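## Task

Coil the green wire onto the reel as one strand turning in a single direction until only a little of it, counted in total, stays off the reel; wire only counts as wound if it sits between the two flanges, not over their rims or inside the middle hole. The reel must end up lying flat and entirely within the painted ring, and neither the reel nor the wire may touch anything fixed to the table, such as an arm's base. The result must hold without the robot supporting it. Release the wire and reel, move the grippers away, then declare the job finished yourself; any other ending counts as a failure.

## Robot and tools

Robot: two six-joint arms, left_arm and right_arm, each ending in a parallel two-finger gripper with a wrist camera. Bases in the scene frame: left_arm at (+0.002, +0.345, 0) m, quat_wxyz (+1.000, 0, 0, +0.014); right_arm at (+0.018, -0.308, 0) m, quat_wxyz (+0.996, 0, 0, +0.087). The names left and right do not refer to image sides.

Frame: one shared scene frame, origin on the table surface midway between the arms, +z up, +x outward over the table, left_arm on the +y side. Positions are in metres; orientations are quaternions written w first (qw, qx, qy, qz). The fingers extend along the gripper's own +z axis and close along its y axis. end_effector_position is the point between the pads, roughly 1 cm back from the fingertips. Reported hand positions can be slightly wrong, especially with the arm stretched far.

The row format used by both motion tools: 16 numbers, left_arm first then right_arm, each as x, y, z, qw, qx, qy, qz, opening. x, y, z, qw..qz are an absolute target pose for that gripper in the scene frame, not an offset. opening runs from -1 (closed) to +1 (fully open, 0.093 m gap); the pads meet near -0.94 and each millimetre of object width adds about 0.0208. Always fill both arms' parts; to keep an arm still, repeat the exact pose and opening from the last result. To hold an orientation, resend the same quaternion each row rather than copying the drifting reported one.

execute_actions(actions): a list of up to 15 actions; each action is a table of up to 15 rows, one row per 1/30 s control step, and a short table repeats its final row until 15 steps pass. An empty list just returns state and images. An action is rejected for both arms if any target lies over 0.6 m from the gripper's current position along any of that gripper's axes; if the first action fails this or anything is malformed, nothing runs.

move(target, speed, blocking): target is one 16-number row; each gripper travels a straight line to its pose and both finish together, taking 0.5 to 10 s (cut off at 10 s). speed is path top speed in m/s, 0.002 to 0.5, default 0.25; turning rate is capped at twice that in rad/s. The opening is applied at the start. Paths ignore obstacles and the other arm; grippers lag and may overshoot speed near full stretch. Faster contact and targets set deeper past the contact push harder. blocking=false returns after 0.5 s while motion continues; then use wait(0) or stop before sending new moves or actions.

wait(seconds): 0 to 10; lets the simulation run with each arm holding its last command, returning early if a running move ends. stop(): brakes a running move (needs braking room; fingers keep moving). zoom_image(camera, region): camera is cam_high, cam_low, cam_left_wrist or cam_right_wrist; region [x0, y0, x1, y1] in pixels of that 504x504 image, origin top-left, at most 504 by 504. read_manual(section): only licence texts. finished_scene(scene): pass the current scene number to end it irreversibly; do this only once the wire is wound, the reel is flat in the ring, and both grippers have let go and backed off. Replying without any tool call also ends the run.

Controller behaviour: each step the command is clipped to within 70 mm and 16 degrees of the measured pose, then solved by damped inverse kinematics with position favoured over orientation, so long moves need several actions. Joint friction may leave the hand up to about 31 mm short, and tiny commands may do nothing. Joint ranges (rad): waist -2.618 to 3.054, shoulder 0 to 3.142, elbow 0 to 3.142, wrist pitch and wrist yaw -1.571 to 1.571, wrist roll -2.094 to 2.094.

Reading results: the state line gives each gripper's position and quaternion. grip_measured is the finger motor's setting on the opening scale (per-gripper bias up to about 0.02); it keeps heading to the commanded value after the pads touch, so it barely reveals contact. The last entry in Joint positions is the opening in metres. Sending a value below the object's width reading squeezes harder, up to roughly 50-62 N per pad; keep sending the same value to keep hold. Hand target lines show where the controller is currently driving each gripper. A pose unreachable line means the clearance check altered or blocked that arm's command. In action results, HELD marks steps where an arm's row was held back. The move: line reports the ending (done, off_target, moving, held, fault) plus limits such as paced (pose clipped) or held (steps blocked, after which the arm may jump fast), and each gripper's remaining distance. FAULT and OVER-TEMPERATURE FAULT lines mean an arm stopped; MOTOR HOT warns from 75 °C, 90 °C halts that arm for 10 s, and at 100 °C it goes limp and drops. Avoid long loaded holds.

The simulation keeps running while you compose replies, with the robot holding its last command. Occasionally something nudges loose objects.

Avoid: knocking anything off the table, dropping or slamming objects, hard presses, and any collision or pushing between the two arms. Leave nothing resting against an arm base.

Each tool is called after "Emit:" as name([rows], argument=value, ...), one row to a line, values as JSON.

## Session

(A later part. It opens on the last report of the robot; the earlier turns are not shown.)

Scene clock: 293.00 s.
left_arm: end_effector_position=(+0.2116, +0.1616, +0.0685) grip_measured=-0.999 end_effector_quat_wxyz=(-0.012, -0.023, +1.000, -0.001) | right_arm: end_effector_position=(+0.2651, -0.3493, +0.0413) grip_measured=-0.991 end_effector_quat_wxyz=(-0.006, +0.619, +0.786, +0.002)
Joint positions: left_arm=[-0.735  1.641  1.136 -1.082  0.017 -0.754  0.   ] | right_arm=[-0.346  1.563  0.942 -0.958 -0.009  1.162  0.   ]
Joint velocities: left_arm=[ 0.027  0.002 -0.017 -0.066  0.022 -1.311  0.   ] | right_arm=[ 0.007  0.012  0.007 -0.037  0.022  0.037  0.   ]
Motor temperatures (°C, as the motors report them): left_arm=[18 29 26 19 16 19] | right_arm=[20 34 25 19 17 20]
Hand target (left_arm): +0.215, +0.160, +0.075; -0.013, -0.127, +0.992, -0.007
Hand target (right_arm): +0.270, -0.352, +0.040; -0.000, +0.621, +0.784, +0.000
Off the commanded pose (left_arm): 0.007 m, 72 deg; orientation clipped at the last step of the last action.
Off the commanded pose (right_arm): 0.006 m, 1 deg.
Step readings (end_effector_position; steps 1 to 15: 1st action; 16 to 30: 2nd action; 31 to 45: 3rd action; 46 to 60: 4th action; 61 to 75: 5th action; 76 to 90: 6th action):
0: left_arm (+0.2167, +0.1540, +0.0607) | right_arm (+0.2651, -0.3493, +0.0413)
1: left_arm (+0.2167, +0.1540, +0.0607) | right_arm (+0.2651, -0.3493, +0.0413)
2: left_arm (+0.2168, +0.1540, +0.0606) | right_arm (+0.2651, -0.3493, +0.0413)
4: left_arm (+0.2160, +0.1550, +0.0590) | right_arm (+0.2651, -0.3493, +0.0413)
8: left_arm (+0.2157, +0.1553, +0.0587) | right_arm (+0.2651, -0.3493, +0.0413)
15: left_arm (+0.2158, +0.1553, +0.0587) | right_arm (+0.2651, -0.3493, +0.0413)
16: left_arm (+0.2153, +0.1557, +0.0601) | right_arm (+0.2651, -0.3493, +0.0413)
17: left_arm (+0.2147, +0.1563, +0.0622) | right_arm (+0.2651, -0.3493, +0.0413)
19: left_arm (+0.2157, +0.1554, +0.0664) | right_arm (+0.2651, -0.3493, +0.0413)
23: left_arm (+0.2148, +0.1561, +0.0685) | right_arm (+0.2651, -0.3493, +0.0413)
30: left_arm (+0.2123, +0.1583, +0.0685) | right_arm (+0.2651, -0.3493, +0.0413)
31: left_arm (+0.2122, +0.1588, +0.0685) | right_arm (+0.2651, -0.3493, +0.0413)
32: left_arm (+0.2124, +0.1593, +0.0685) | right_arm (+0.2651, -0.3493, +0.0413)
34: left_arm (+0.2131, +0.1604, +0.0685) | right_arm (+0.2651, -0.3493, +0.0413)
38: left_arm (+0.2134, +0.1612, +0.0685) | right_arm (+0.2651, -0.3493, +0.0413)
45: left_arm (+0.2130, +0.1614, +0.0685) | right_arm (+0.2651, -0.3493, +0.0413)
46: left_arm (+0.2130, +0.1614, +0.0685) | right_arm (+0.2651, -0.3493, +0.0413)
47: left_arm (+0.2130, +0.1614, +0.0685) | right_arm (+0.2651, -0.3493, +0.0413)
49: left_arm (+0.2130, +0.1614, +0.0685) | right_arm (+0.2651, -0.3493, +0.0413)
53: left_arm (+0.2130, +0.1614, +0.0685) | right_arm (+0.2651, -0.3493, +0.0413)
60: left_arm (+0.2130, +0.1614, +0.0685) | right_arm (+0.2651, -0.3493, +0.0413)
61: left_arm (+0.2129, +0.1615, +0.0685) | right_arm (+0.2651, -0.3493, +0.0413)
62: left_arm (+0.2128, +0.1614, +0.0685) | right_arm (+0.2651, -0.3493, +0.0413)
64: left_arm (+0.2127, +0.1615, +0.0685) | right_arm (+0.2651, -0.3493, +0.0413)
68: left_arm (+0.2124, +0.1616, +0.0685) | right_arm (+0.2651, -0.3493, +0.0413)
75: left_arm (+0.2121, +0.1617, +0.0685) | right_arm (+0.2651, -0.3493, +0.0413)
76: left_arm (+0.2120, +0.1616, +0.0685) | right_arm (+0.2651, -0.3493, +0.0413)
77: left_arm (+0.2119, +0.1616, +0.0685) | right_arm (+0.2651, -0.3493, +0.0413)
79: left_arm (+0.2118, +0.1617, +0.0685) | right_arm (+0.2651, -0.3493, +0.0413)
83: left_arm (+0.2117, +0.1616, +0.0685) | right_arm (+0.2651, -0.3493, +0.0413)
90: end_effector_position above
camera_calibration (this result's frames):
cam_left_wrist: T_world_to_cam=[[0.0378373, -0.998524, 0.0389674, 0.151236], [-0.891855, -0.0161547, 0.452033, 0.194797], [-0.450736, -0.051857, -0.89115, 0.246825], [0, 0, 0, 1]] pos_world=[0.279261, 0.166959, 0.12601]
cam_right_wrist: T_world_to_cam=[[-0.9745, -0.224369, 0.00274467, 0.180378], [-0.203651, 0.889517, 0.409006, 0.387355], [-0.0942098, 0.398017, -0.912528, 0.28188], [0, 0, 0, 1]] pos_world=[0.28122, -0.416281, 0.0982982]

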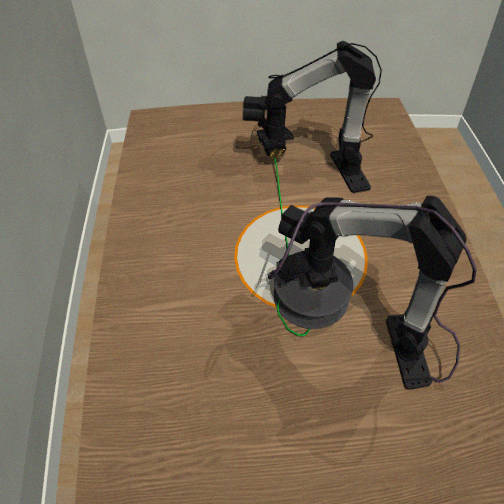

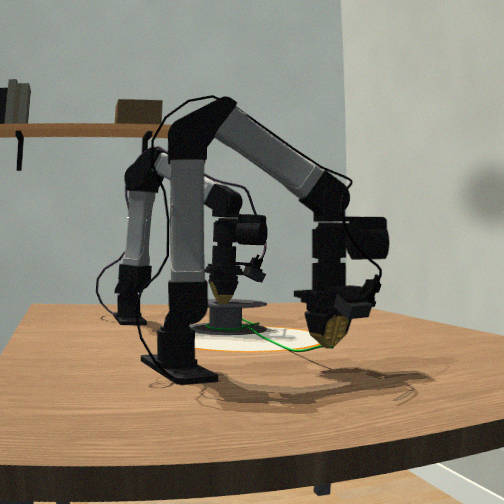

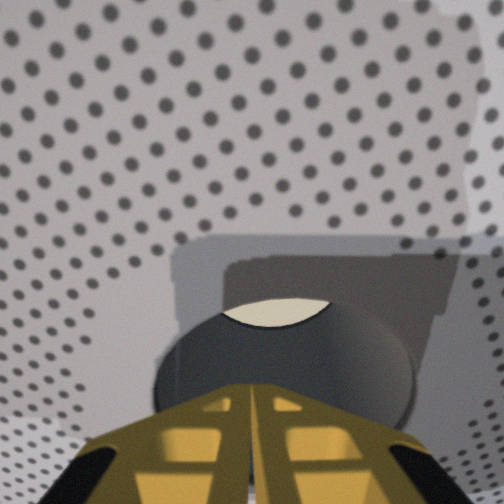

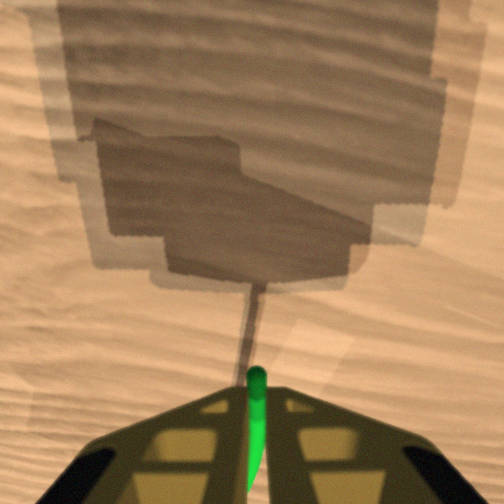

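Emit:
execute_actions([
  [[0.215,0.160,0.06,0,-0.174,0.985,0,-1,0.270,-0.352,0.040,0,0.621,0.784,0,-1]],
  [[0.215,0.160,0.044,0,-0.174,0.985,0,-1,0.270,-0.352,0.040,0,0.621,0.784,0,-1]],
  [[0.215,0.160,0.044,0,-0.174,0.985,0,0.0,0.270,-0.352,0.040,0,0.621,0.784,0,-1]],
])

Emit:
move(target=[0.215,0.160,0.044,0,0.574,0.819,0,0.0,0.29,-0.43,0.040,0,0.621,0.784,0,-1], speed=0.3)

Emit:
zoom_image(camera="cam_high", region=[220,150,400,390])

Scene clock: 295.23 s.
left_arm: end_effector_position=(+0.2173, +0.1573, +0.0583) grip_measured=-0.487 end_effector_quat_wxyz=(+0.003, -0.175, +0.985, -0.012) | right_arm: end_effector_position=(+0.2651, -0.3493, +0.0413) grip_measured=-0.991 end_effector_quat_wxyz=(-0.006, +0.619, +0.786, +0.002)
Joint positions: left_arm=[-0.737  1.644  1.097 -1.001  0.012 -1.061  0.022] | right_arm=[-0.346  1.563  0.942 -0.958 -0.009  1.162  0.   ]
Joint velocities: left_arm=[-0.017  0.002  0.007 -0.022 -0.037 -0.037 -0.   ] | right_arm=[-0.012 -0.002 -0.007 -0.007  0.037  0.051  0.   ]
Motor temperatures (°C, as the motors report them): left_arm=[18 29 26 19 16 19] | right_arm=[20 33 25 19 17 20]
Hand target (left_arm): +0.215, +0.160, +0.045; -0.000, -0.174, +0.985, +0.000
Hand target (right_arm): +0.270, -0.352, +0.040; -0.000, +0.621, +0.784, +0.000
Off the commanded pose (left_arm): 0.015 m, 1 deg.
Off the commanded pose (right_arm): 0.006 m, 1 deg.
Step readings (end_effector_position; steps 1 to 15: 1st action; 16 to 30: 2nd action; 31 to 45: 3rd action):
0: left_arm (+0.2115, +0.1616, +0.0685) | right_arm (+0.2651, -0.3493, +0.0413)
1: left_arm (+0.2119, +0.1613, +0.0681) | right_arm (+0.2651, -0.3493, +0.0413)
2: left_arm (+0.2124, +0.1610, +0.0675) | right_arm (+0.2651, -0.3493, +0.0413)
4: left_arm (+0.2127, +0.1610, +0.0663) | right_arm (+0.2651, -0.3493, +0.0413)
8: left_arm (+0.2136, +0.1605, +0.0656) | right_arm (+0.2651, -0.3493, +0.0413)
15: left_arm (+0.2148, +0.1598, +0.0656) | right_arm (+0.2651, -0.3493, +0.0413)
16: left_arm (+0.2151, +0.1597, +0.0637) | right_arm (+0.2651, -0.3493, +0.0413)
17: left_arm (+0.2151, +0.1597, +0.0612) | right_arm (+0.2651, -0.3493, +0.0413)
19: left_arm (+0.2154, +0.1597, +0.0585) | right_arm (+0.2651, -0.3493, +0.0413)
23: left_arm (+0.2160, +0.1591, +0.0583) | right_arm (+0.2651, -0.3493, +0.0413)
30: left_arm (+0.2160, +0.1591, +0.0583) | right_arm (+0.2651, -0.3493, +0.0413)
31: left_arm (+0.2165, +0.1584, +0.0583) | right_arm (+0.2651, -0.3493, +0.0413)
32: left_arm (+0.2173, +0.1573, +0.0583) | right_arm (+0.2651, -0.3493, +0.0413)
34: left_arm (+0.2173, +0.1573, +0.0583) | right_arm (+0.2651, -0.3493, +0.0413)
38: left_arm (+0.2173, +0.1573, +0.0583) | right_arm (+0.2651, -0.3493, +0.0413)
45: end_effector_position above
camera_calibration (this result's frames):
cam_left_wrist: T_world_to_cam=[[0.334908, -0.940153, 0.062845, 0.0719854], [-0.859418, -0.277441, 0.42945, 0.239804], [-0.386313, -0.197837, -0.900901, 0.249629], [0, 0, 0, 1]] pos_world=[0.278418, 0.183595, 0.117383]
cam_right_wrist: T_world_to_cam=[[-0.9745, -0.224369, 0.00274467, 0.180378], [-0.203651, 0.889517, 0.409006, 0.387355], [-0.0942098, 0.398017, -0.912528, 0.28188], [0, 0, 0, 1]] pos_world=[0.28122, -0.416281, 0.0982982]

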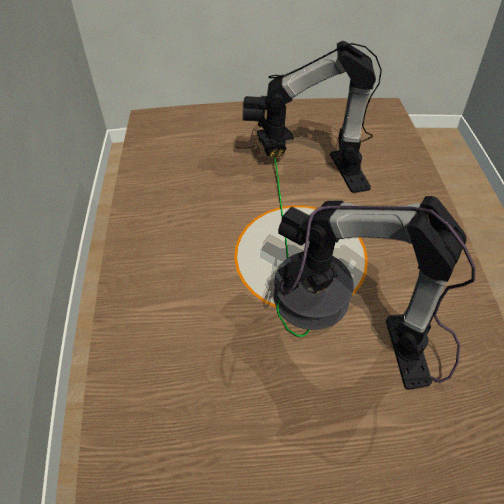

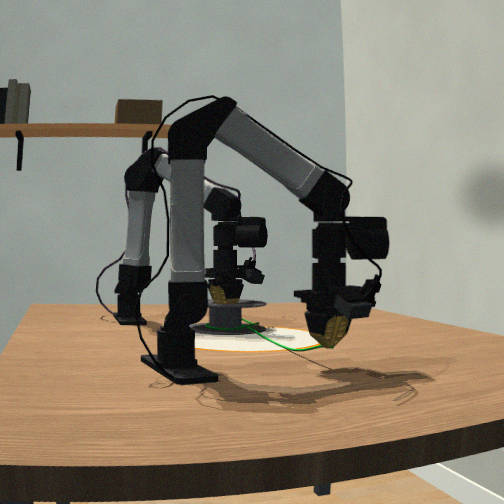

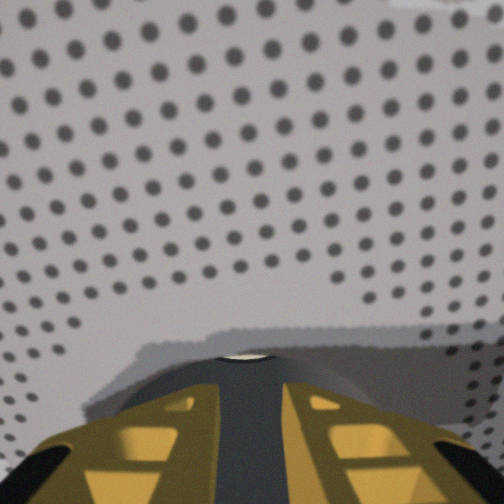

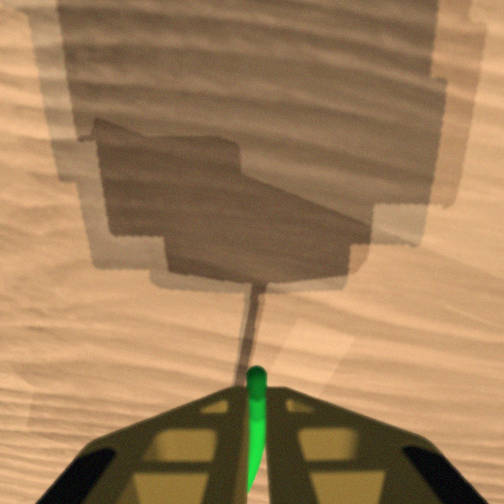

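Scene clock: 298.43 s.
left_arm: end_effector_position=(+0.2179, +0.1562, +0.0591) grip_measured=-0.473 end_effector_quat_wxyz=(+0.013, +0.556, +0.831, -0.009) | right_arm: end_effector_position=(+0.2860, -0.4227, +0.0394) grip_measured=-0.991 end_effector_quat_wxyz=(-0.003, +0.619, +0.786, +0.004)
Joint positions: left_arm=[-0.737  1.642  1.098 -0.999  0.014  0.47   0.022] | right_arm=[-0.584  1.715  1.097 -0.958 -0.009  0.924  0.   ]
Joint velocities: left_arm=[-0.012 -0.017  0.002 -0.022  0.051  0.081 -0.001] | right_arm=[ 0.007  0.002  0.007 -0.037  0.007  0.037  0.   ]
Motor temperatures (°C, as the motors report them): left_arm=[18 29 26 19 16 19] | right_arm=[20 33 25 19 17 20]
Hand target (left_arm): +0.215, +0.160, +0.045; -0.001, +0.574, +0.819, -0.000
Hand target (right_arm): +0.291, -0.428, +0.039; -0.001, +0.621, +0.784, +0.005
Off the commanded pose (left_arm): 0.016 m, 3 deg.
Off the commanded pose (right_arm): 0.008 m, 1 deg.
move: off_target (left_arm)
camera_calibration (this result's frames):
cam_left_wrist: T_world_to_cam=[[-0.927677, -0.371546, 0.0369926, 0.258634], [-0.32656, 0.855388, 0.402082, -0.0518333], [-0.181035, 0.360922, -0.914856, 0.119169], [0, 0, 0, 1]] pos_world=[0.244576, 0.0974213, 0.120296]
cam_right_wrist: T_world_to_cam=[[-0.974503, -0.224356, -0.00282893, 0.184595], [-0.205988, 0.88958, 0.407696, 0.458442], [-0.0889526, 0.397884, -0.913113, 0.309781], [0, 0, 0, 1]] pos_world=[0.301878, -0.489663, 0.0964818]

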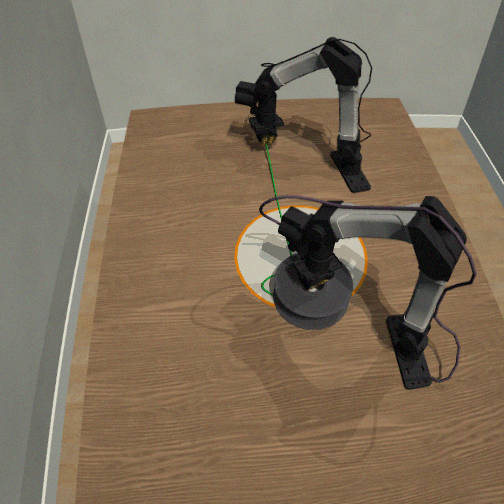

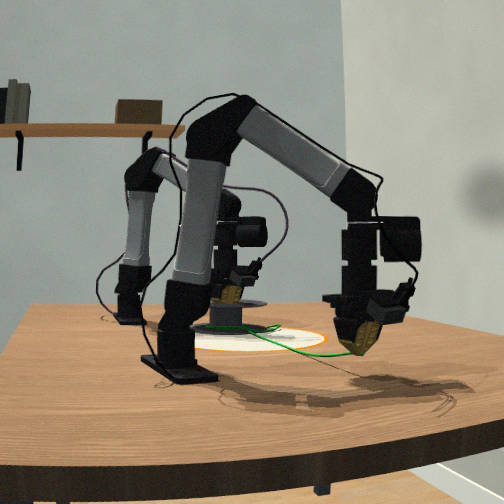

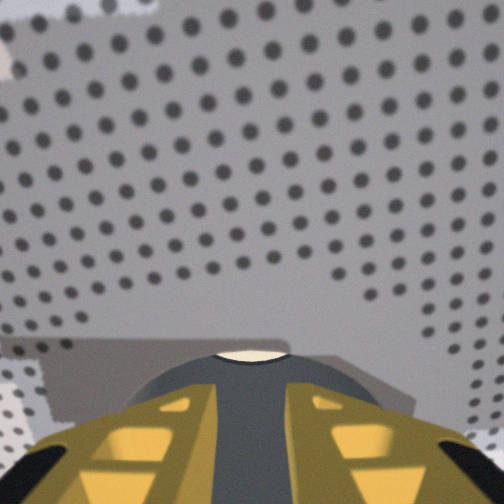

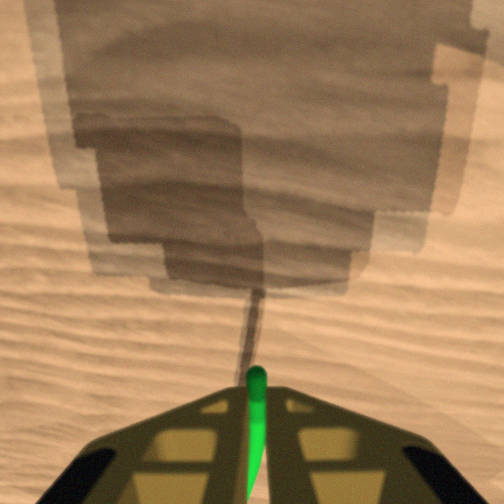

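Region (220, 150, 400, 390) of cam_high's 504x504 image, scaled by 2.100, with more detail than that image has; it fills the left 378 columns of this view, and the rest is white.

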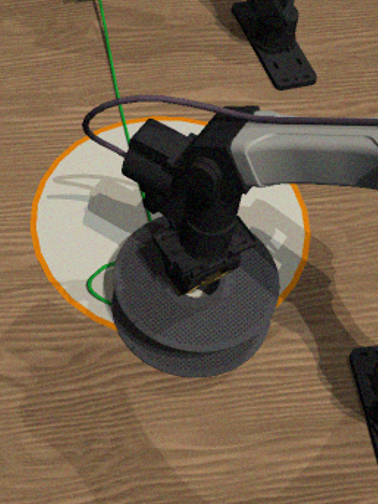

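Emit:
move(target=[0.216,0.133,0.044,0,0.0436,0.999,0,0.0,0.284,-0.368,0.045,0,0.621,0.784,0,-1], speed=0.25)

Emit:
zoom_image(camera="cam_high", region=[220,150,400,390])

Emit:
zoom_image(camera="cam_low", region=[170,270,390,380])

Scene clock: 309.03 s.
left_arm: end_effector_position=(+0.2173, +0.1367, +0.0601) grip_measured=-0.454 end_effector_quat_wxyz=(+0.016, +0.055, +0.998, -0.008) | right_arm: end_effector_position=(+0.2928, -0.3722, +0.0463) grip_measured=-0.991 end_effector_quat_wxyz=(+0.006, +0.622, +0.783, +0.006)
Joint positions: left_arm=[-0.801  1.682  1.146 -1.    -0.008 -0.663  0.023] | right_arm=[-0.407  1.652  1.055 -0.958 -0.005  1.11   0.   ]
Joint velocities: left_arm=[ 0.022 -0.012  0.007 -0.11   0.007 -0.007 -0.001] | right_arm=[-0.017  0.017 -0.017 -0.051  0.007 -0.051  0.   ]
Motor temperatures (°C, as the motors report them): left_arm=[18 28 26 19 16 19] | right_arm=[20 33 25 18 17 20]
Hand target (left_arm): +0.215, +0.134, +0.045; -0.000, +0.044, +0.999, +0.001
Hand target (right_arm): +0.284, -0.369, +0.045; +0.000, +0.621, +0.784, -0.004
Off the commanded pose (left_arm): 0.017 m, 2 deg.
Off the commanded pose (right_arm): 0.010 m, 1 deg.
move: off_target (left_arm)
camera_calibration (this result's frames):
cam_left_wrist: T_world_to_cam=[[-0.120451, -0.99135, 0.0521295, 0.159124], [-0.906829, 0.131244, 0.400544, 0.189464], [-0.403921, 0.000973317, -0.914793, 0.22467], [0, 0, 0, 1]] pos_world=[0.281727, 0.132662, 0.121343]
cam_right_wrist: T_world_to_cam=[[-0.976411, -0.215124, -0.0185172, 0.207217], [-0.204721, 0.895098, 0.396093, 0.414332], [-0.0686344, 0.390541, -0.918024, 0.288163], [0, 0, 0, 1]] pos_world=[0.306929, -0.438829, 0.104263]

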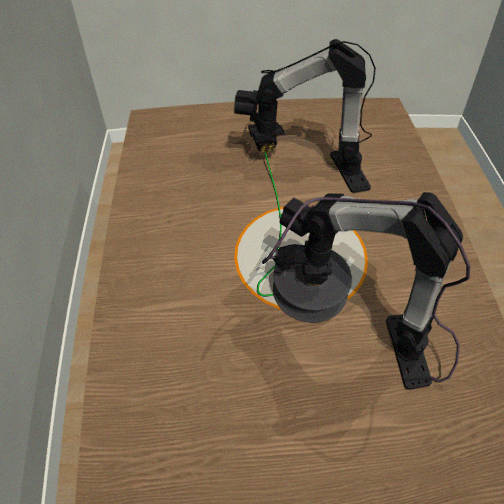

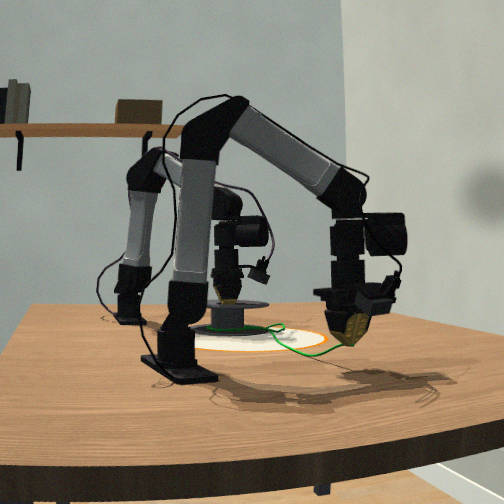

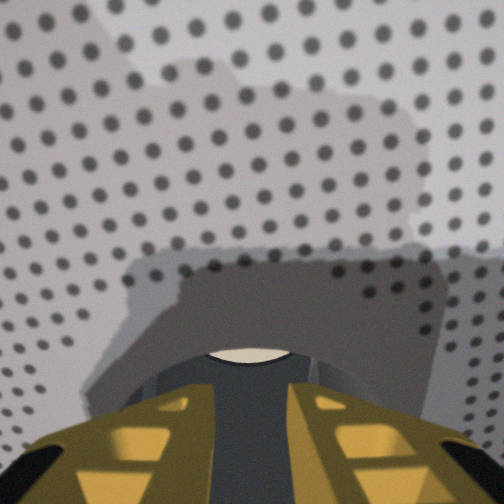

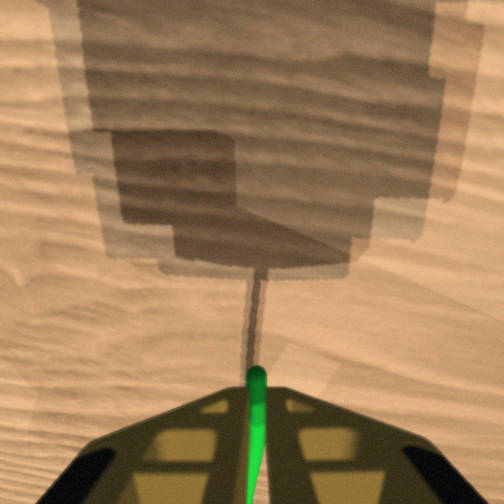

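Region (220, 150, 400, 390) of cam_high's 504x504 image, scaled by 2.100, with more detail than that image has; it fills the left 378 columns of this view, and the rest is white.

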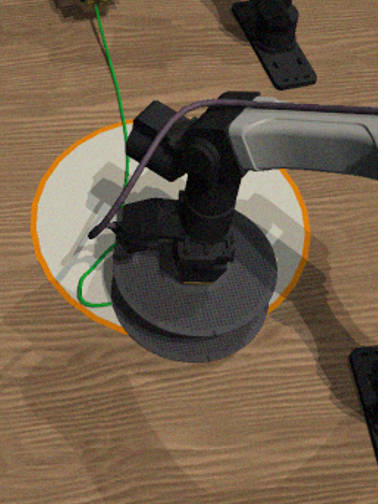

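Region (170, 270, 390, 380) of cam_low's 504x504 image, scaled by 2.291, with more detail than that image has.

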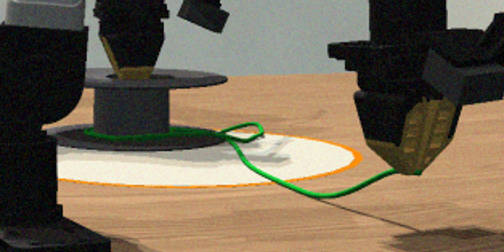

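Emit:
move(target=[0.216,0.133,0.044,0,-0.609,0.793,0,0.0,0.288,-0.372,0.045,0,0.621,0.784,0,-1], speed=0.3)

Emit:
zoom_image(camera="cam_high", region=[220,150,400,390])

Emit:
zoom_image(camera="cam_low", region=[170,270,390,380])

Scene clock: 315.70 s.
left_arm: end_effector_position=(+0.2180, +0.1358, +0.0610) grip_measured=-0.412 end_effector_quat_wxyz=(+0.007, -0.598, +0.801, -0.018) | right_arm: end_effector_position=(+0.2928, -0.3722, +0.0463) grip_measured=-0.991 end_effector_quat_wxyz=(+0.006, +0.623, +0.783, +0.006)
Joint positions: left_arm=[-0.801  1.682  1.15  -1.    -0.008 -2.057  0.025] | right_arm=[-0.407  1.652  1.055 -0.958 -0.005  1.111  0.   ]
Joint velocities: left_arm=[-0.002  0.002  0.007  0.007 -0.037  0.037  0.   ] | right_arm=[ 0.002 -0.007  0.017 -0.022  0.022  0.037  0.   ]
Motor temperatures (°C, as the motors report them): left_arm=[18 28 26 19 16 19] | right_arm=[20 33 25 18 17 20]
Hand target (left_arm): +0.215, +0.134, +0.045; +0.000, -0.609, +0.793, -0.000
Hand target (right_arm): +0.288, -0.372, +0.045; -0.000, +0.621, +0.784, +0.000
Off the commanded pose (left_arm): 0.017 m, 3 deg.
Off the commanded pose (right_arm): 0.005 m, 1 deg.
move: off_target (left_arm)
camera_calibration (this result's frames):
cam_left_wrist: T_world_to_cam=[[0.953897, -0.290586, 0.075096, -0.172472], [-0.293226, -0.848931, 0.439699, 0.186837], [-0.0640193, -0.441448, -0.895, 0.210522], [0, 0, 0, 1]] pos_world=[0.232784, 0.201428, 0.119217]
cam_right_wrist: T_world_to_cam=[[-0.976493, -0.214751, -0.0185182, 0.20738], [-0.204379, 0.895173, 0.396099, 0.41426], [-0.0684859, 0.390573, -0.918021, 0.288131], [0, 0, 0, 1]] pos_world=[0.306904, -0.438835, 0.104263]

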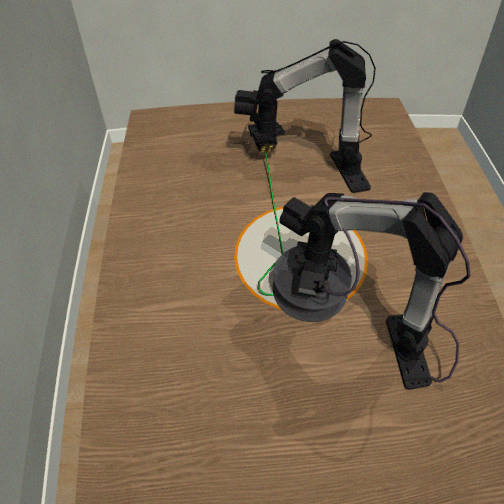

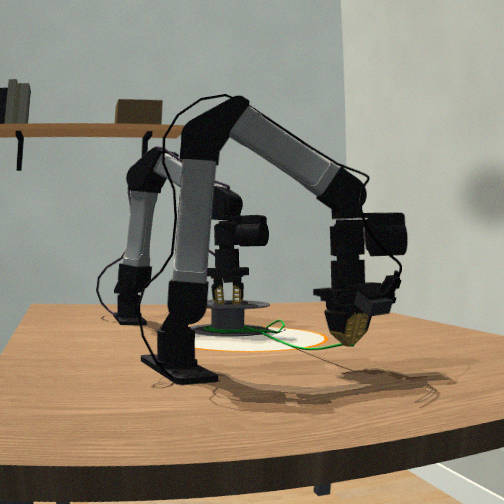

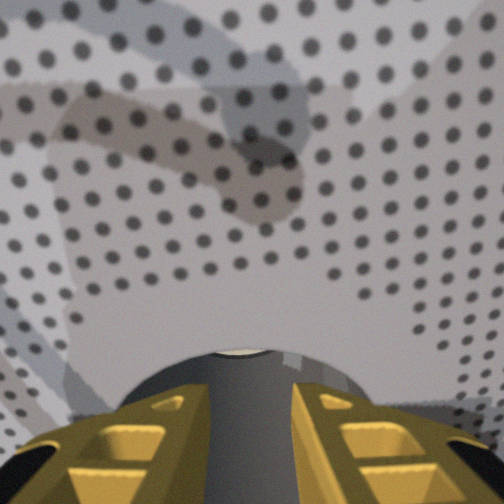

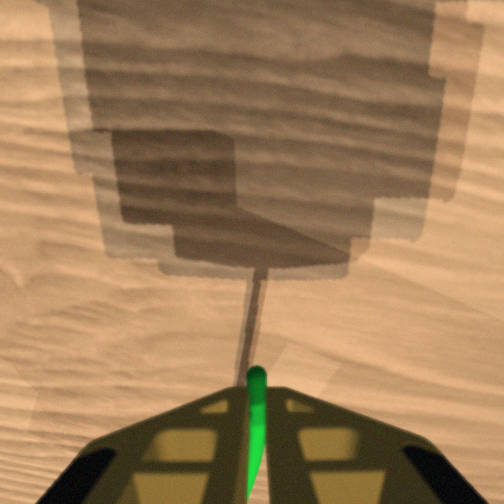

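Region (220, 150, 400, 390) of cam_high's 504x504 image, scaled by 2.100, with more detail than that image has; it fills the left 378 columns of this view, and the rest is white.

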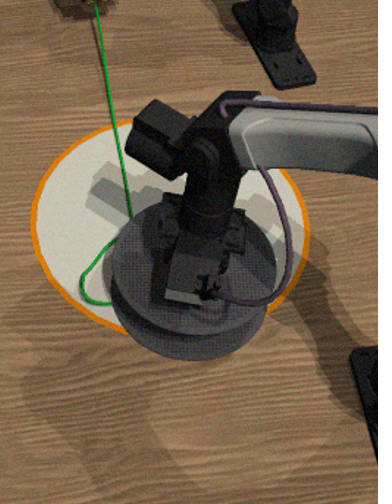

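Region (170, 270, 390, 380) of cam_low's 504x504 image, scaled by 2.291, with more detail than that image has.

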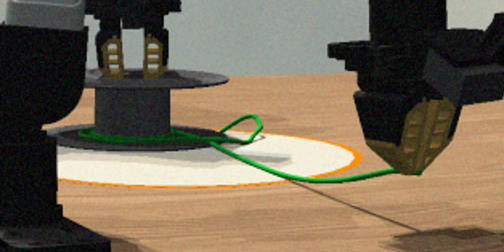

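Emit:
zoom_image(camera="cam_high", region=[245,235,315,325])

Emit:
zoom_image(camera="cam_low", region=[190,300,310,350])

Region (245, 235, 315, 325) of cam_high's 504x504 image, scaled by 5.600, with more detail than that image has.

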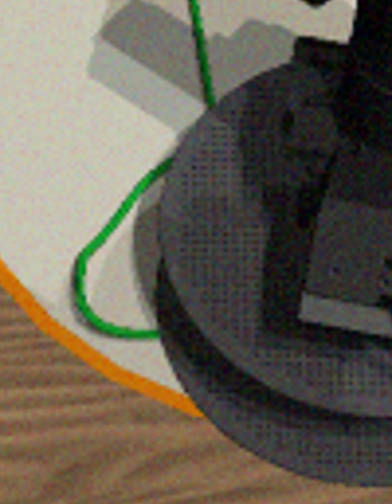

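Region (190, 300, 310, 350) of cam_low's 504x504 image, scaled by 4.200, with more detail than that image has; it fills the top 210 rows of this view, and the rest is white.

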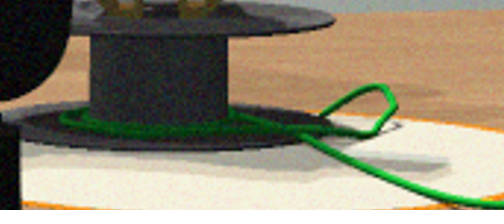

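Emit:
move(target=[0.218,0.064,0.044,0,-0.609,0.793,0,0.0,0.295,-0.437,0.042,0,0.621,0.784,0,-1], speed=0.06)

Emit:
zoom_image(camera="cam_high", region=[220,150,400,350])

Scene clock: 335.23 s.
left_arm: end_effector_position=(+0.2260, +0.0772, +0.0658) grip_measured=-0.216 end_effector_quat_wxyz=(+0.004, -0.572, +0.820, -0.017) | right_arm: end_effector_position=(+0.2940, -0.4328, +0.0424) grip_measured=-0.991 end_effector_quat_wxyz=(+0.005, +0.621, +0.784, +0.004)
Joint positions: left_arm=[-0.904  1.858  1.383 -1.061 -0.005 -2.095  0.035] | right_arm=[-0.602  1.738  1.136 -0.958 -0.005  0.913  0.   ]
Joint velocities: left_arm=[-0.007  0.002  0.012 -0.051 -0.007 -0.022 -0.001] | right_arm=[-0.007 -0.002  0.007 -0.022 -0.007  0.037  0.   ]
Motor temperatures (°C, as the motors report them): left_arm=[18 26 26 19 16 19] | right_arm=[20 33 25 18 17 20]
Hand target (left_arm): +0.217, +0.066, +0.046; -0.023, -0.567, +0.824, -0.002
Hand target (right_arm): +0.296, -0.436, +0.042; -0.000, +0.621, +0.784, +0.004
Off the commanded pose (left_arm): 0.027 m, 6 deg.
Off the commanded pose (right_arm): 0.004 m, 1 deg.
joint sent to its limit (left arm) — the command would take joint 6 (wrist roll) past its lower limit, so that joint was sent only as far as its limit.
move: off_target (left_arm)
camera_calibration (this result's frames):
cam_left_wrist: T_world_to_cam=[[0.933391, -0.351866, 0.0705036, -0.187875], [-0.345439, -0.827748, 0.442159, 0.147278], [-0.0972216, -0.437063, -0.894161, 0.196563], [0, 0, 0, 1]] pos_world=[0.245347, 0.141712, 0.123885]
cam_right_wrist: T_world_to_cam=[[-0.975834, -0.218101, -0.0134148, 0.193642], [-0.205471, 0.894965, 0.396004, 0.470522], [-0.0743631, 0.38919, -0.918151, 0.309337], [0, 0, 0, 1]] pos_world=[0.308644, -0.499258, 0.100287]

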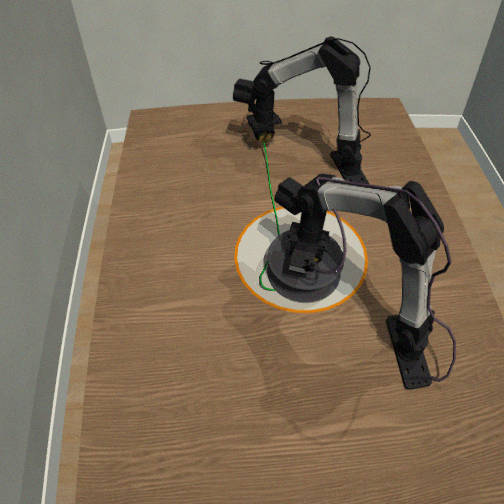

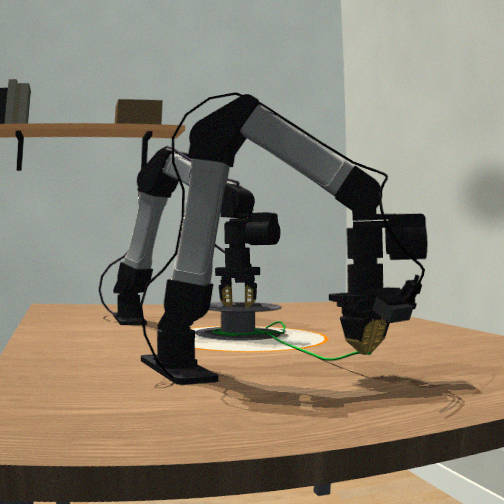

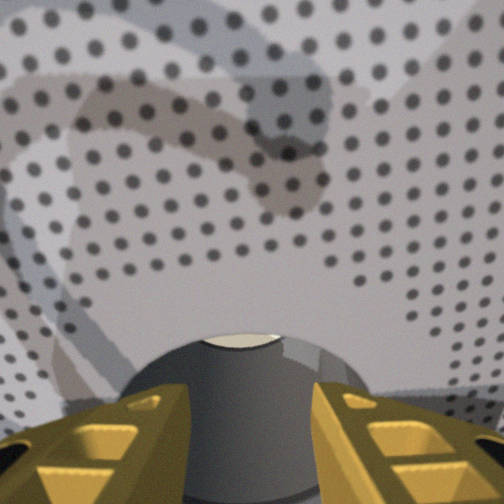

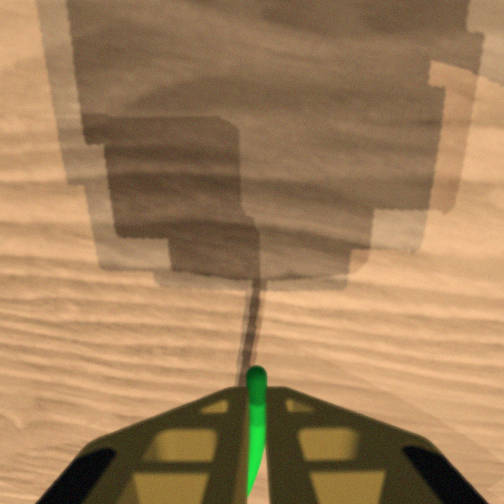

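Region (220, 150, 400, 350) of cam_high's 504x504 image, scaled by 2.520, with more detail than that image has; it fills the left 454 columns of this view, and the rest is white.

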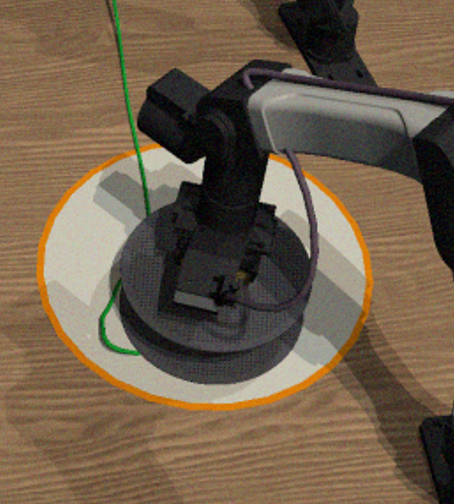

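Emit:
execute_actions([
  [[0.226,0.077,0.066,0,-0.55,0.835,0,-1,0.294,-0.433,0.042,0,0.621,0.784,0,-1]],
  [[0.226,0.077,0.12,0,-0.5,0.866,0,-1,0.294,-0.433,0.042,0,0.621,0.784,0,-1]],
  [[0.226,0.077,0.15,0,-0.3,0.954,0,-1,0.294,-0.433,0.042,0,0.621,0.784,0,-1]],
])

Scene clock: 337.13 s.
left_arm: end_effector_position=(+0.2274, +0.0757, +0.1463) grip_measured=-0.999 end_effector_quat_wxyz=(+0.004, -0.314, +0.949, -0.005) | right_arm: end_effector_position=(+0.2940, -0.4328, +0.0424) grip_measured=-0.991 end_effector_quat_wxyz=(+0.005, +0.620, +0.785, +0.004)
Joint positions: left_arm=[-0.904  1.865  1.714 -1.408 -0.005 -1.515  0.   ] | right_arm=[-0.602  1.738  1.136 -0.958 -0.005  0.909  0.   ]
Joint velocities: left_arm=[ 0.012  0.007  0.002 -0.11   0.095  0.212  0.   ] | right_arm=[-0.007  0.007  0.002  0.051 -0.007 -0.007  0.   ]
Motor temperatures (°C, as the motors report them): left_arm=[18 26 26 19 16 19] | right_arm=[20 33 25 18 17 20]
Hand target (left_arm): +0.226, +0.077, +0.150; +0.000, -0.300, +0.954, -0.001
Hand target (right_arm): +0.294, -0.433, +0.042; +0.000, +0.621, +0.784, +0.000
Off the commanded pose (left_arm): 0.004 m, 2 deg.
Off the commanded pose (right_arm): 0.000 m, 1 deg.
Step readings (end_effector_position; steps 1 to 15: 1st action; 16 to 30: 2nd action; 31 to 45: 3rd action):
0: left_arm (+0.2260, +0.0772, +0.0659) | right_arm (+0.2940, -0.4328, +0.0424)
1: left_arm (+0.2263, +0.0770, +0.0674) | right_arm (+0.2940, -0.4328, +0.0424)
2: left_arm (+0.2268, +0.0764, +0.0680) | right_arm (+0.2940, -0.4328, +0.0424)
4: left_arm (+0.2276, +0.0755, +0.0685) | right_arm (+0.2940, -0.4328, +0.0424)
8: left_arm (+0.2267, +0.0766, +0.0679) | right_arm (+0.2940, -0.4328, +0.0424)
15: left_arm (+0.2257, +0.0777, +0.0676) | right_arm (+0.2940, -0.4328, +0.0424)
16: left_arm (+0.2251, +0.0783, +0.0724) | right_arm (+0.2940, -0.4328, +0.0424)
17: left_arm (+0.2257, +0.0777, +0.0799) | right_arm (+0.2940, -0.4328, +0.0424)
19: left_arm (+0.2316, +0.0706, +0.0989) | right_arm (+0.2940, -0.4328, +0.0424)
23: left_arm (+0.2355, +0.0659, +0.1158) | right_arm (+0.2940, -0.4328, +0.0424)
30: left_arm (+0.2282, +0.0746, +0.1157) | right_arm (+0.2940, -0.4328, +0.0424)
31: left_arm (+0.2275, +0.0755, +0.1187) | right_arm (+0.2940, -0.4328, +0.0424)
32: left_arm (+0.2275, +0.0755, +0.1230) | right_arm (+0.2940, -0.4328, +0.0424)
34: left_arm (+0.2299, +0.0726, +0.1341) | right_arm (+0.2940, -0.4328, +0.0424)
38: left_arm (+0.2313, +0.0710, +0.1441) | right_arm (+0.2940, -0.4328, +0.0424)
45: end_effector_position above
camera_calibration (this result's frames):
cam_left_wrist: T_world_to_cam=[[0.587666, -0.807624, 0.0489162, -0.0790663], [-0.743835, -0.515483, 0.425426, 0.180329], [-0.318369, -0.286394, -0.90367, 0.308233], [0, 0, 0, 1]] pos_world=[0.278731, 0.117376, 0.205692]
cam_right_wrist: T_world_to_cam=[[-0.975164, -0.221079, -0.0134065, 0.192156], [-0.208201, 0.894349, 0.395969, 0.47106], [-0.0755503, 0.388926, -0.918166, 0.309572], [0, 0, 0, 1]] pos_world=[0.308847, -0.499211, 0.10029]

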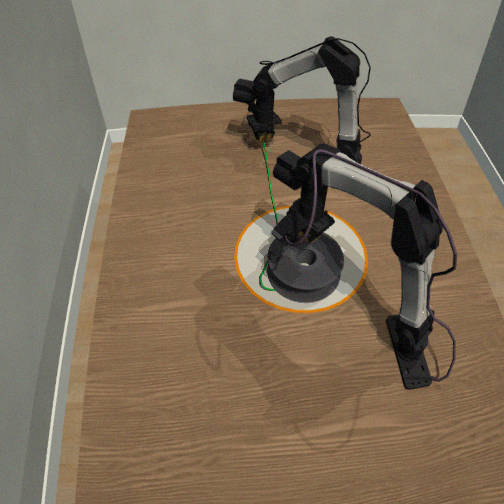

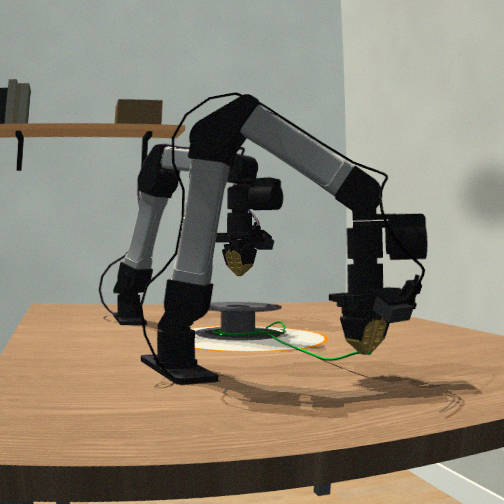

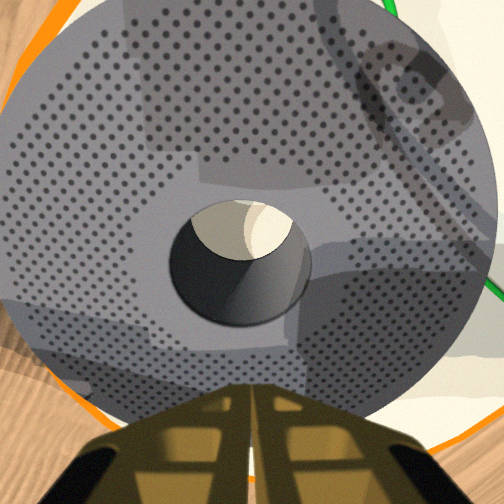

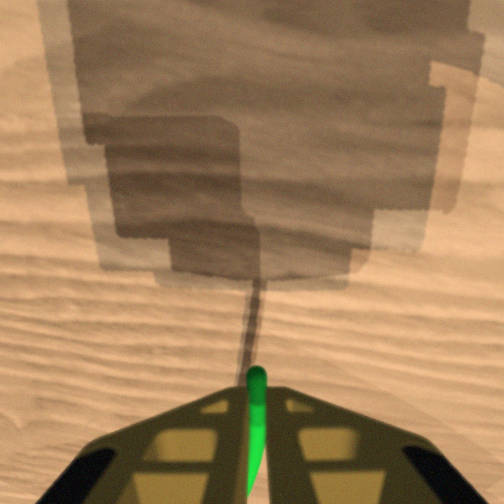

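Emit:
execute_actions([
  [[0.28,0.10,0.16,0,0.259,0.966,0,-1,0.294,-0.433,0.042,0,0.621,0.784,0,-1]],
  [[0.32,0.10,0.16,0,0.5,0.866,0,-1,0.294,-0.433,0.042,0,0.621,0.784,0,-1]],
  [[0.35,0.08,0.16,0,0.707,0.707,0,-1,0.294,-0.433,0.042,0,0.621,0.784,0,-1]],
  [[0.35,0.08,0.16,0,0.707,0.707,0,-1,0.294,-0.433,0.042,0,0.621,0.784,0,-1]],
])

Scene clock: 343.30 s.
left_arm: end_effector_position=(+0.3488, +0.0781, +0.1618) grip_measured=-0.999 end_effector_quat_wxyz=(+0.042, +0.705, +0.708, +0.010) | right_arm: end_effector_position=(+0.2940, -0.4328, +0.0424) grip_measured=-0.991 end_effector_quat_wxyz=(+0.005, +0.620, +0.785, +0.004)
Joint positions: left_arm=[-0.687  2.204  2.273 -1.555 -0.009  0.909  0.   ] | right_arm=[-0.602  1.738  1.136 -0.958 -0.005  0.909  0.   ]
Joint velocities: left_arm=[-0.017  0.002  0.017  0.037  0.007  0.081  0.   ] | right_arm=[-0.012 -0.012 -0.012 -0.022 -0.037  0.022  0.   ]
Motor temperatures (°C, as the motors report them): left_arm=[18 28 27 19 16 19] | right_arm=[20 33 25 18 17 20]
Hand target (left_arm): +0.350, +0.080, +0.160; +0.036, +0.707, +0.707, +0.005
Hand target (right_arm): +0.294, -0.433, +0.042; +0.000, +0.621, +0.784, +0.000
Off the commanded pose (left_arm): 0.003 m, 5 deg.
Off the commanded pose (right_arm): 0.000 m, 1 deg.
joint sent to its limit (left arm) — the command would take joint 4 (wrist pitch) past its lower limit, so that joint was sent only as far as its limit.
Step readings (end_effector_position; steps 1 to 15: 1st action; 16 to 30: 2nd action; 31 to 45: 3rd action; 46 to 60: 4th action):
0: left_arm (+0.2259, +0.0774, +0.1464) | right_arm (+0.2940, -0.4328, +0.0424)
1: left_arm (+0.2293, +0.0795, +0.1483) | right_arm (+0.2940, -0.4328, +0.0424)
2: left_arm (+0.2387, +0.0820, +0.1517) | right_arm (+0.2940, -0.4328, +0.0424)
4: left_arm (+0.2630, +0.0912, +0.1583) | right_arm (+0.2940, -0.4328, +0.0424)
8: left_arm (+0.2821, +0.1048, +0.1630) | right_arm (+0.2940, -0.4328, +0.0424)
15: left_arm (+0.2802, +0.1026, +0.1630) | right_arm (+0.2940, -0.4328, +0.0424)
16: left_arm (+0.2825, +0.1028, +0.1641) | right_arm (+0.2940, -0.4328, +0.0424)
17: left_arm (+0.2901, +0.1007, +0.1659) | right_arm (+0.2940, -0.4328, +0.0424)
19: left_arm (+0.3071, +0.0989, +0.1660) | right_arm (+0.2940, -0.4328, +0.0424)
23: left_arm (+0.3197, +0.1011, +0.1600) | right_arm (+0.2940, -0.4328, +0.0424)
30: left_arm (+0.3226, +0.0988, +0.1627) | right_arm (+0.2940, -0.4328, +0.0424)
31: left_arm (+0.3246, +0.0973, +0.1645) | right_arm (+0.2940, -0.4328, +0.0424)
32: left_arm (+0.3313, +0.0921, +0.1670) | right_arm (+0.2940, -0.4328, +0.0424)
34: left_arm (+0.3433, +0.0828, +0.1677) | right_arm (+0.2940, -0.4328, +0.0424)
38: left_arm (+0.3504, +0.0773, +0.1613) | right_arm (+0.2940, -0.4328, +0.0424)
45: left_arm (+0.3516, +0.0762, +0.1616) | right_arm (+0.2940, -0.4328, +0.0424)
46: left_arm (+0.3511, +0.0764, +0.1620) | right_arm (+0.2940, -0.4328, +0.0424)
47: left_arm (+0.3506, +0.0768, +0.1620) | right_arm (+0.2940, -0.4328, +0.0424)
49: left_arm (+0.3499, +0.0773, +0.1619) | right_arm (+0.2940, -0.4328, +0.0424)
53: left_arm (+0.3492, +0.0778, +0.1618) | right_arm (+0.2940, -0.4328, +0.0424)
60: end_effector_position above
camera_calibration (this result's frames):
cam_left_wrist: T_world_to_cam=[[-0.999319, 0.00562963, -0.0364544, 0.354596], [-0.00904478, 0.920716, 0.390129, -0.0974706], [0.0357604, 0.390194, -0.920038, 0.187899], [0, 0, 0, 1]] pos_world=[0.346754, 0.0144296, 0.223827]
cam_right_wrist: T_world_to_cam=[[-0.975164, -0.221079, -0.0134065, 0.192156], [-0.208201, 0.894349, 0.395969, 0.47106], [-0.0755503, 0.388926, -0.918166, 0.309572], [0, 0, 0, 1]] pos_world=[0.308847, -0.499211, 0.10029]

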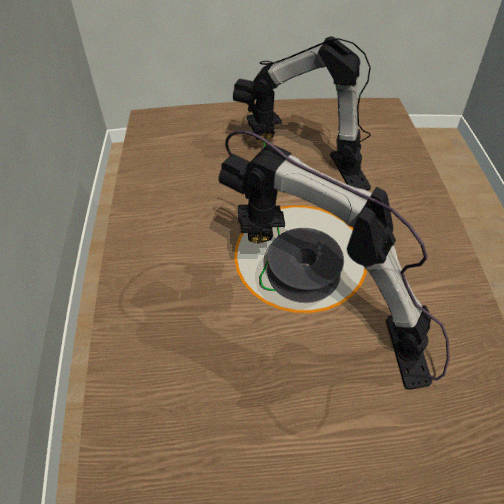

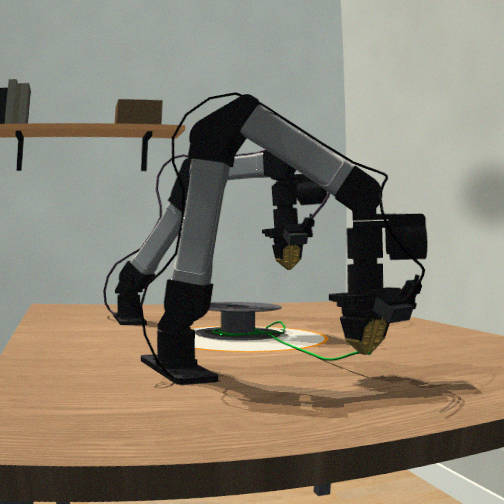

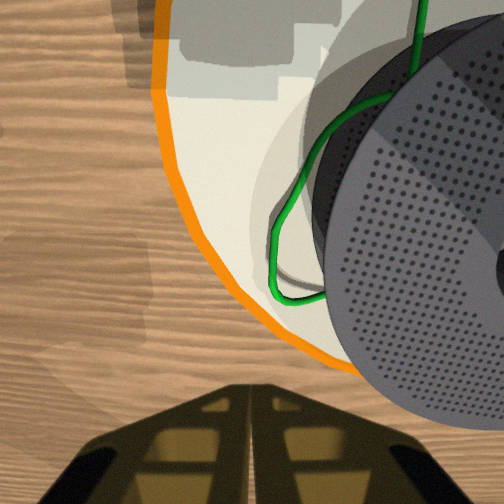

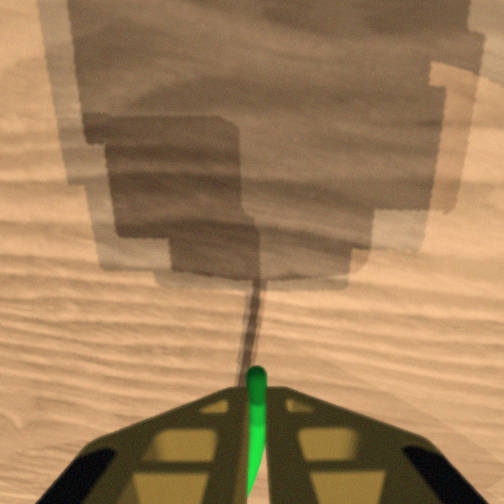

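Emit:
move(target=[0.3405,0.16,0.06,0.327,0.627,0.627,-0.327,-0.55,0.294,-0.433,0.042,0,0.621,0.784,0,-1], speed=0.2)

Scene clock: 348.33 s.
left_arm: end_effector_position=(+0.3419, +0.1592, +0.0662) grip_measured=-0.552 end_effector_quat_wxyz=(+0.325, +0.630, +0.628, -0.322) | right_arm: end_effector_position=(+0.2940, -0.4328, +0.0424) grip_measured=-0.991 end_effector_quat_wxyz=(+0.005, +0.620, +0.785, +0.004)
Joint positions: left_arm=[-0.169  1.915  1.156 -0.613  0.935  1.332  0.019] | right_arm=[-0.602  1.738  1.136 -0.958 -0.005  0.909  0.   ]
Joint velocities: left_arm=[-0.002 -0.012 -0.017 -0.095 -0.022  0.037  0.   ] | right_arm=[-0.002  0.002 -0.012 -0.11   0.007  0.095  0.   ]
Motor temperatures (°C, as the motors report them): left_arm=[18 29 27 19 16 19] | right_arm=[20 33 26 18 17 20]
Hand target (left_arm): +0.341, +0.159, +0.061; +0.328, +0.628, +0.625, -0.327
Hand target (right_arm): +0.294, -0.433, +0.042; +0.000, +0.621, +0.784, +0.000
Off the commanded pose (left_arm): 0.006 m, 1 deg.
Off the commanded pose (right_arm): 0.000 m, 1 deg.
move: done
camera_calibration (this result's frames):
cam_left_wrist: T_world_to_cam=[[-0.999277, 0.0368779, 0.00924866, 0.335754], [0.0278492, 0.875576, -0.482276, -0.0825833], [-0.0258833, -0.48167, -0.87597, 0.225567], [0, 0, 0, 1]] pos_world=[0.343649, 0.168575, 0.154657]
cam_right_wrist: T_world_to_cam=[[-0.975164, -0.221079, -0.0134065, 0.192156], [-0.208201, 0.894349, 0.395969, 0.47106], [-0.0755503, 0.388926, -0.918166, 0.309572], [0, 0, 0, 1]] pos_world=[0.308847, -0.499211, 0.10029]

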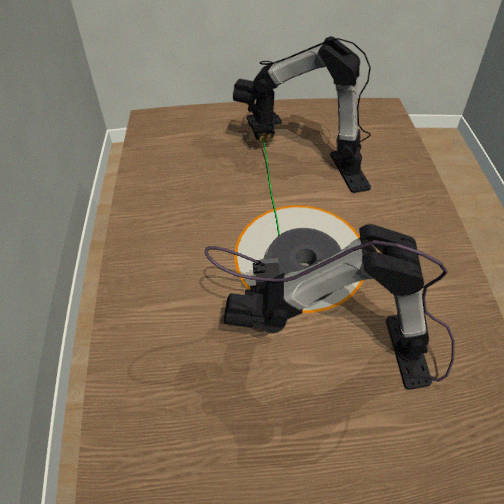

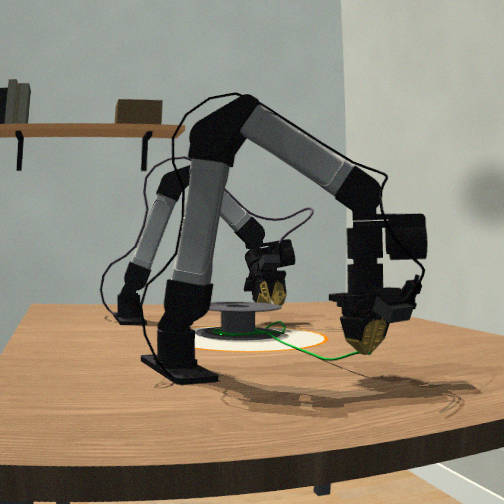

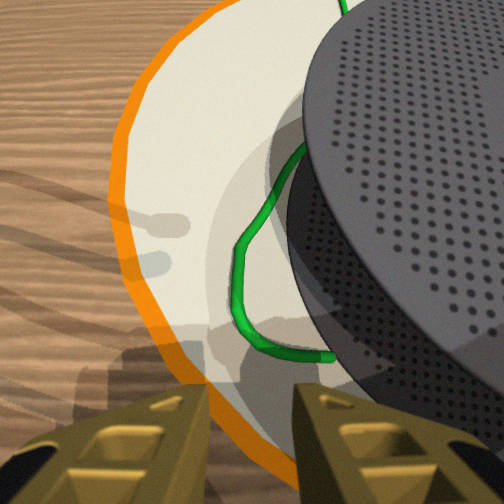

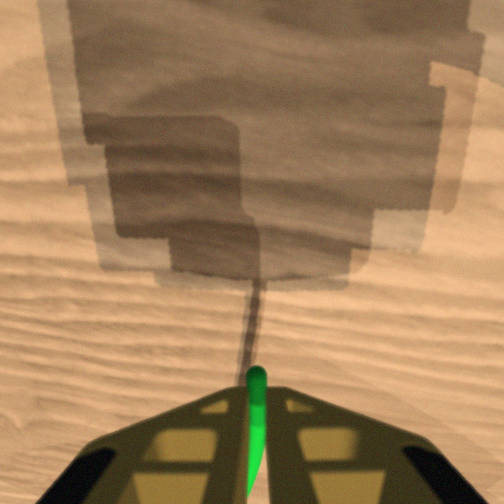

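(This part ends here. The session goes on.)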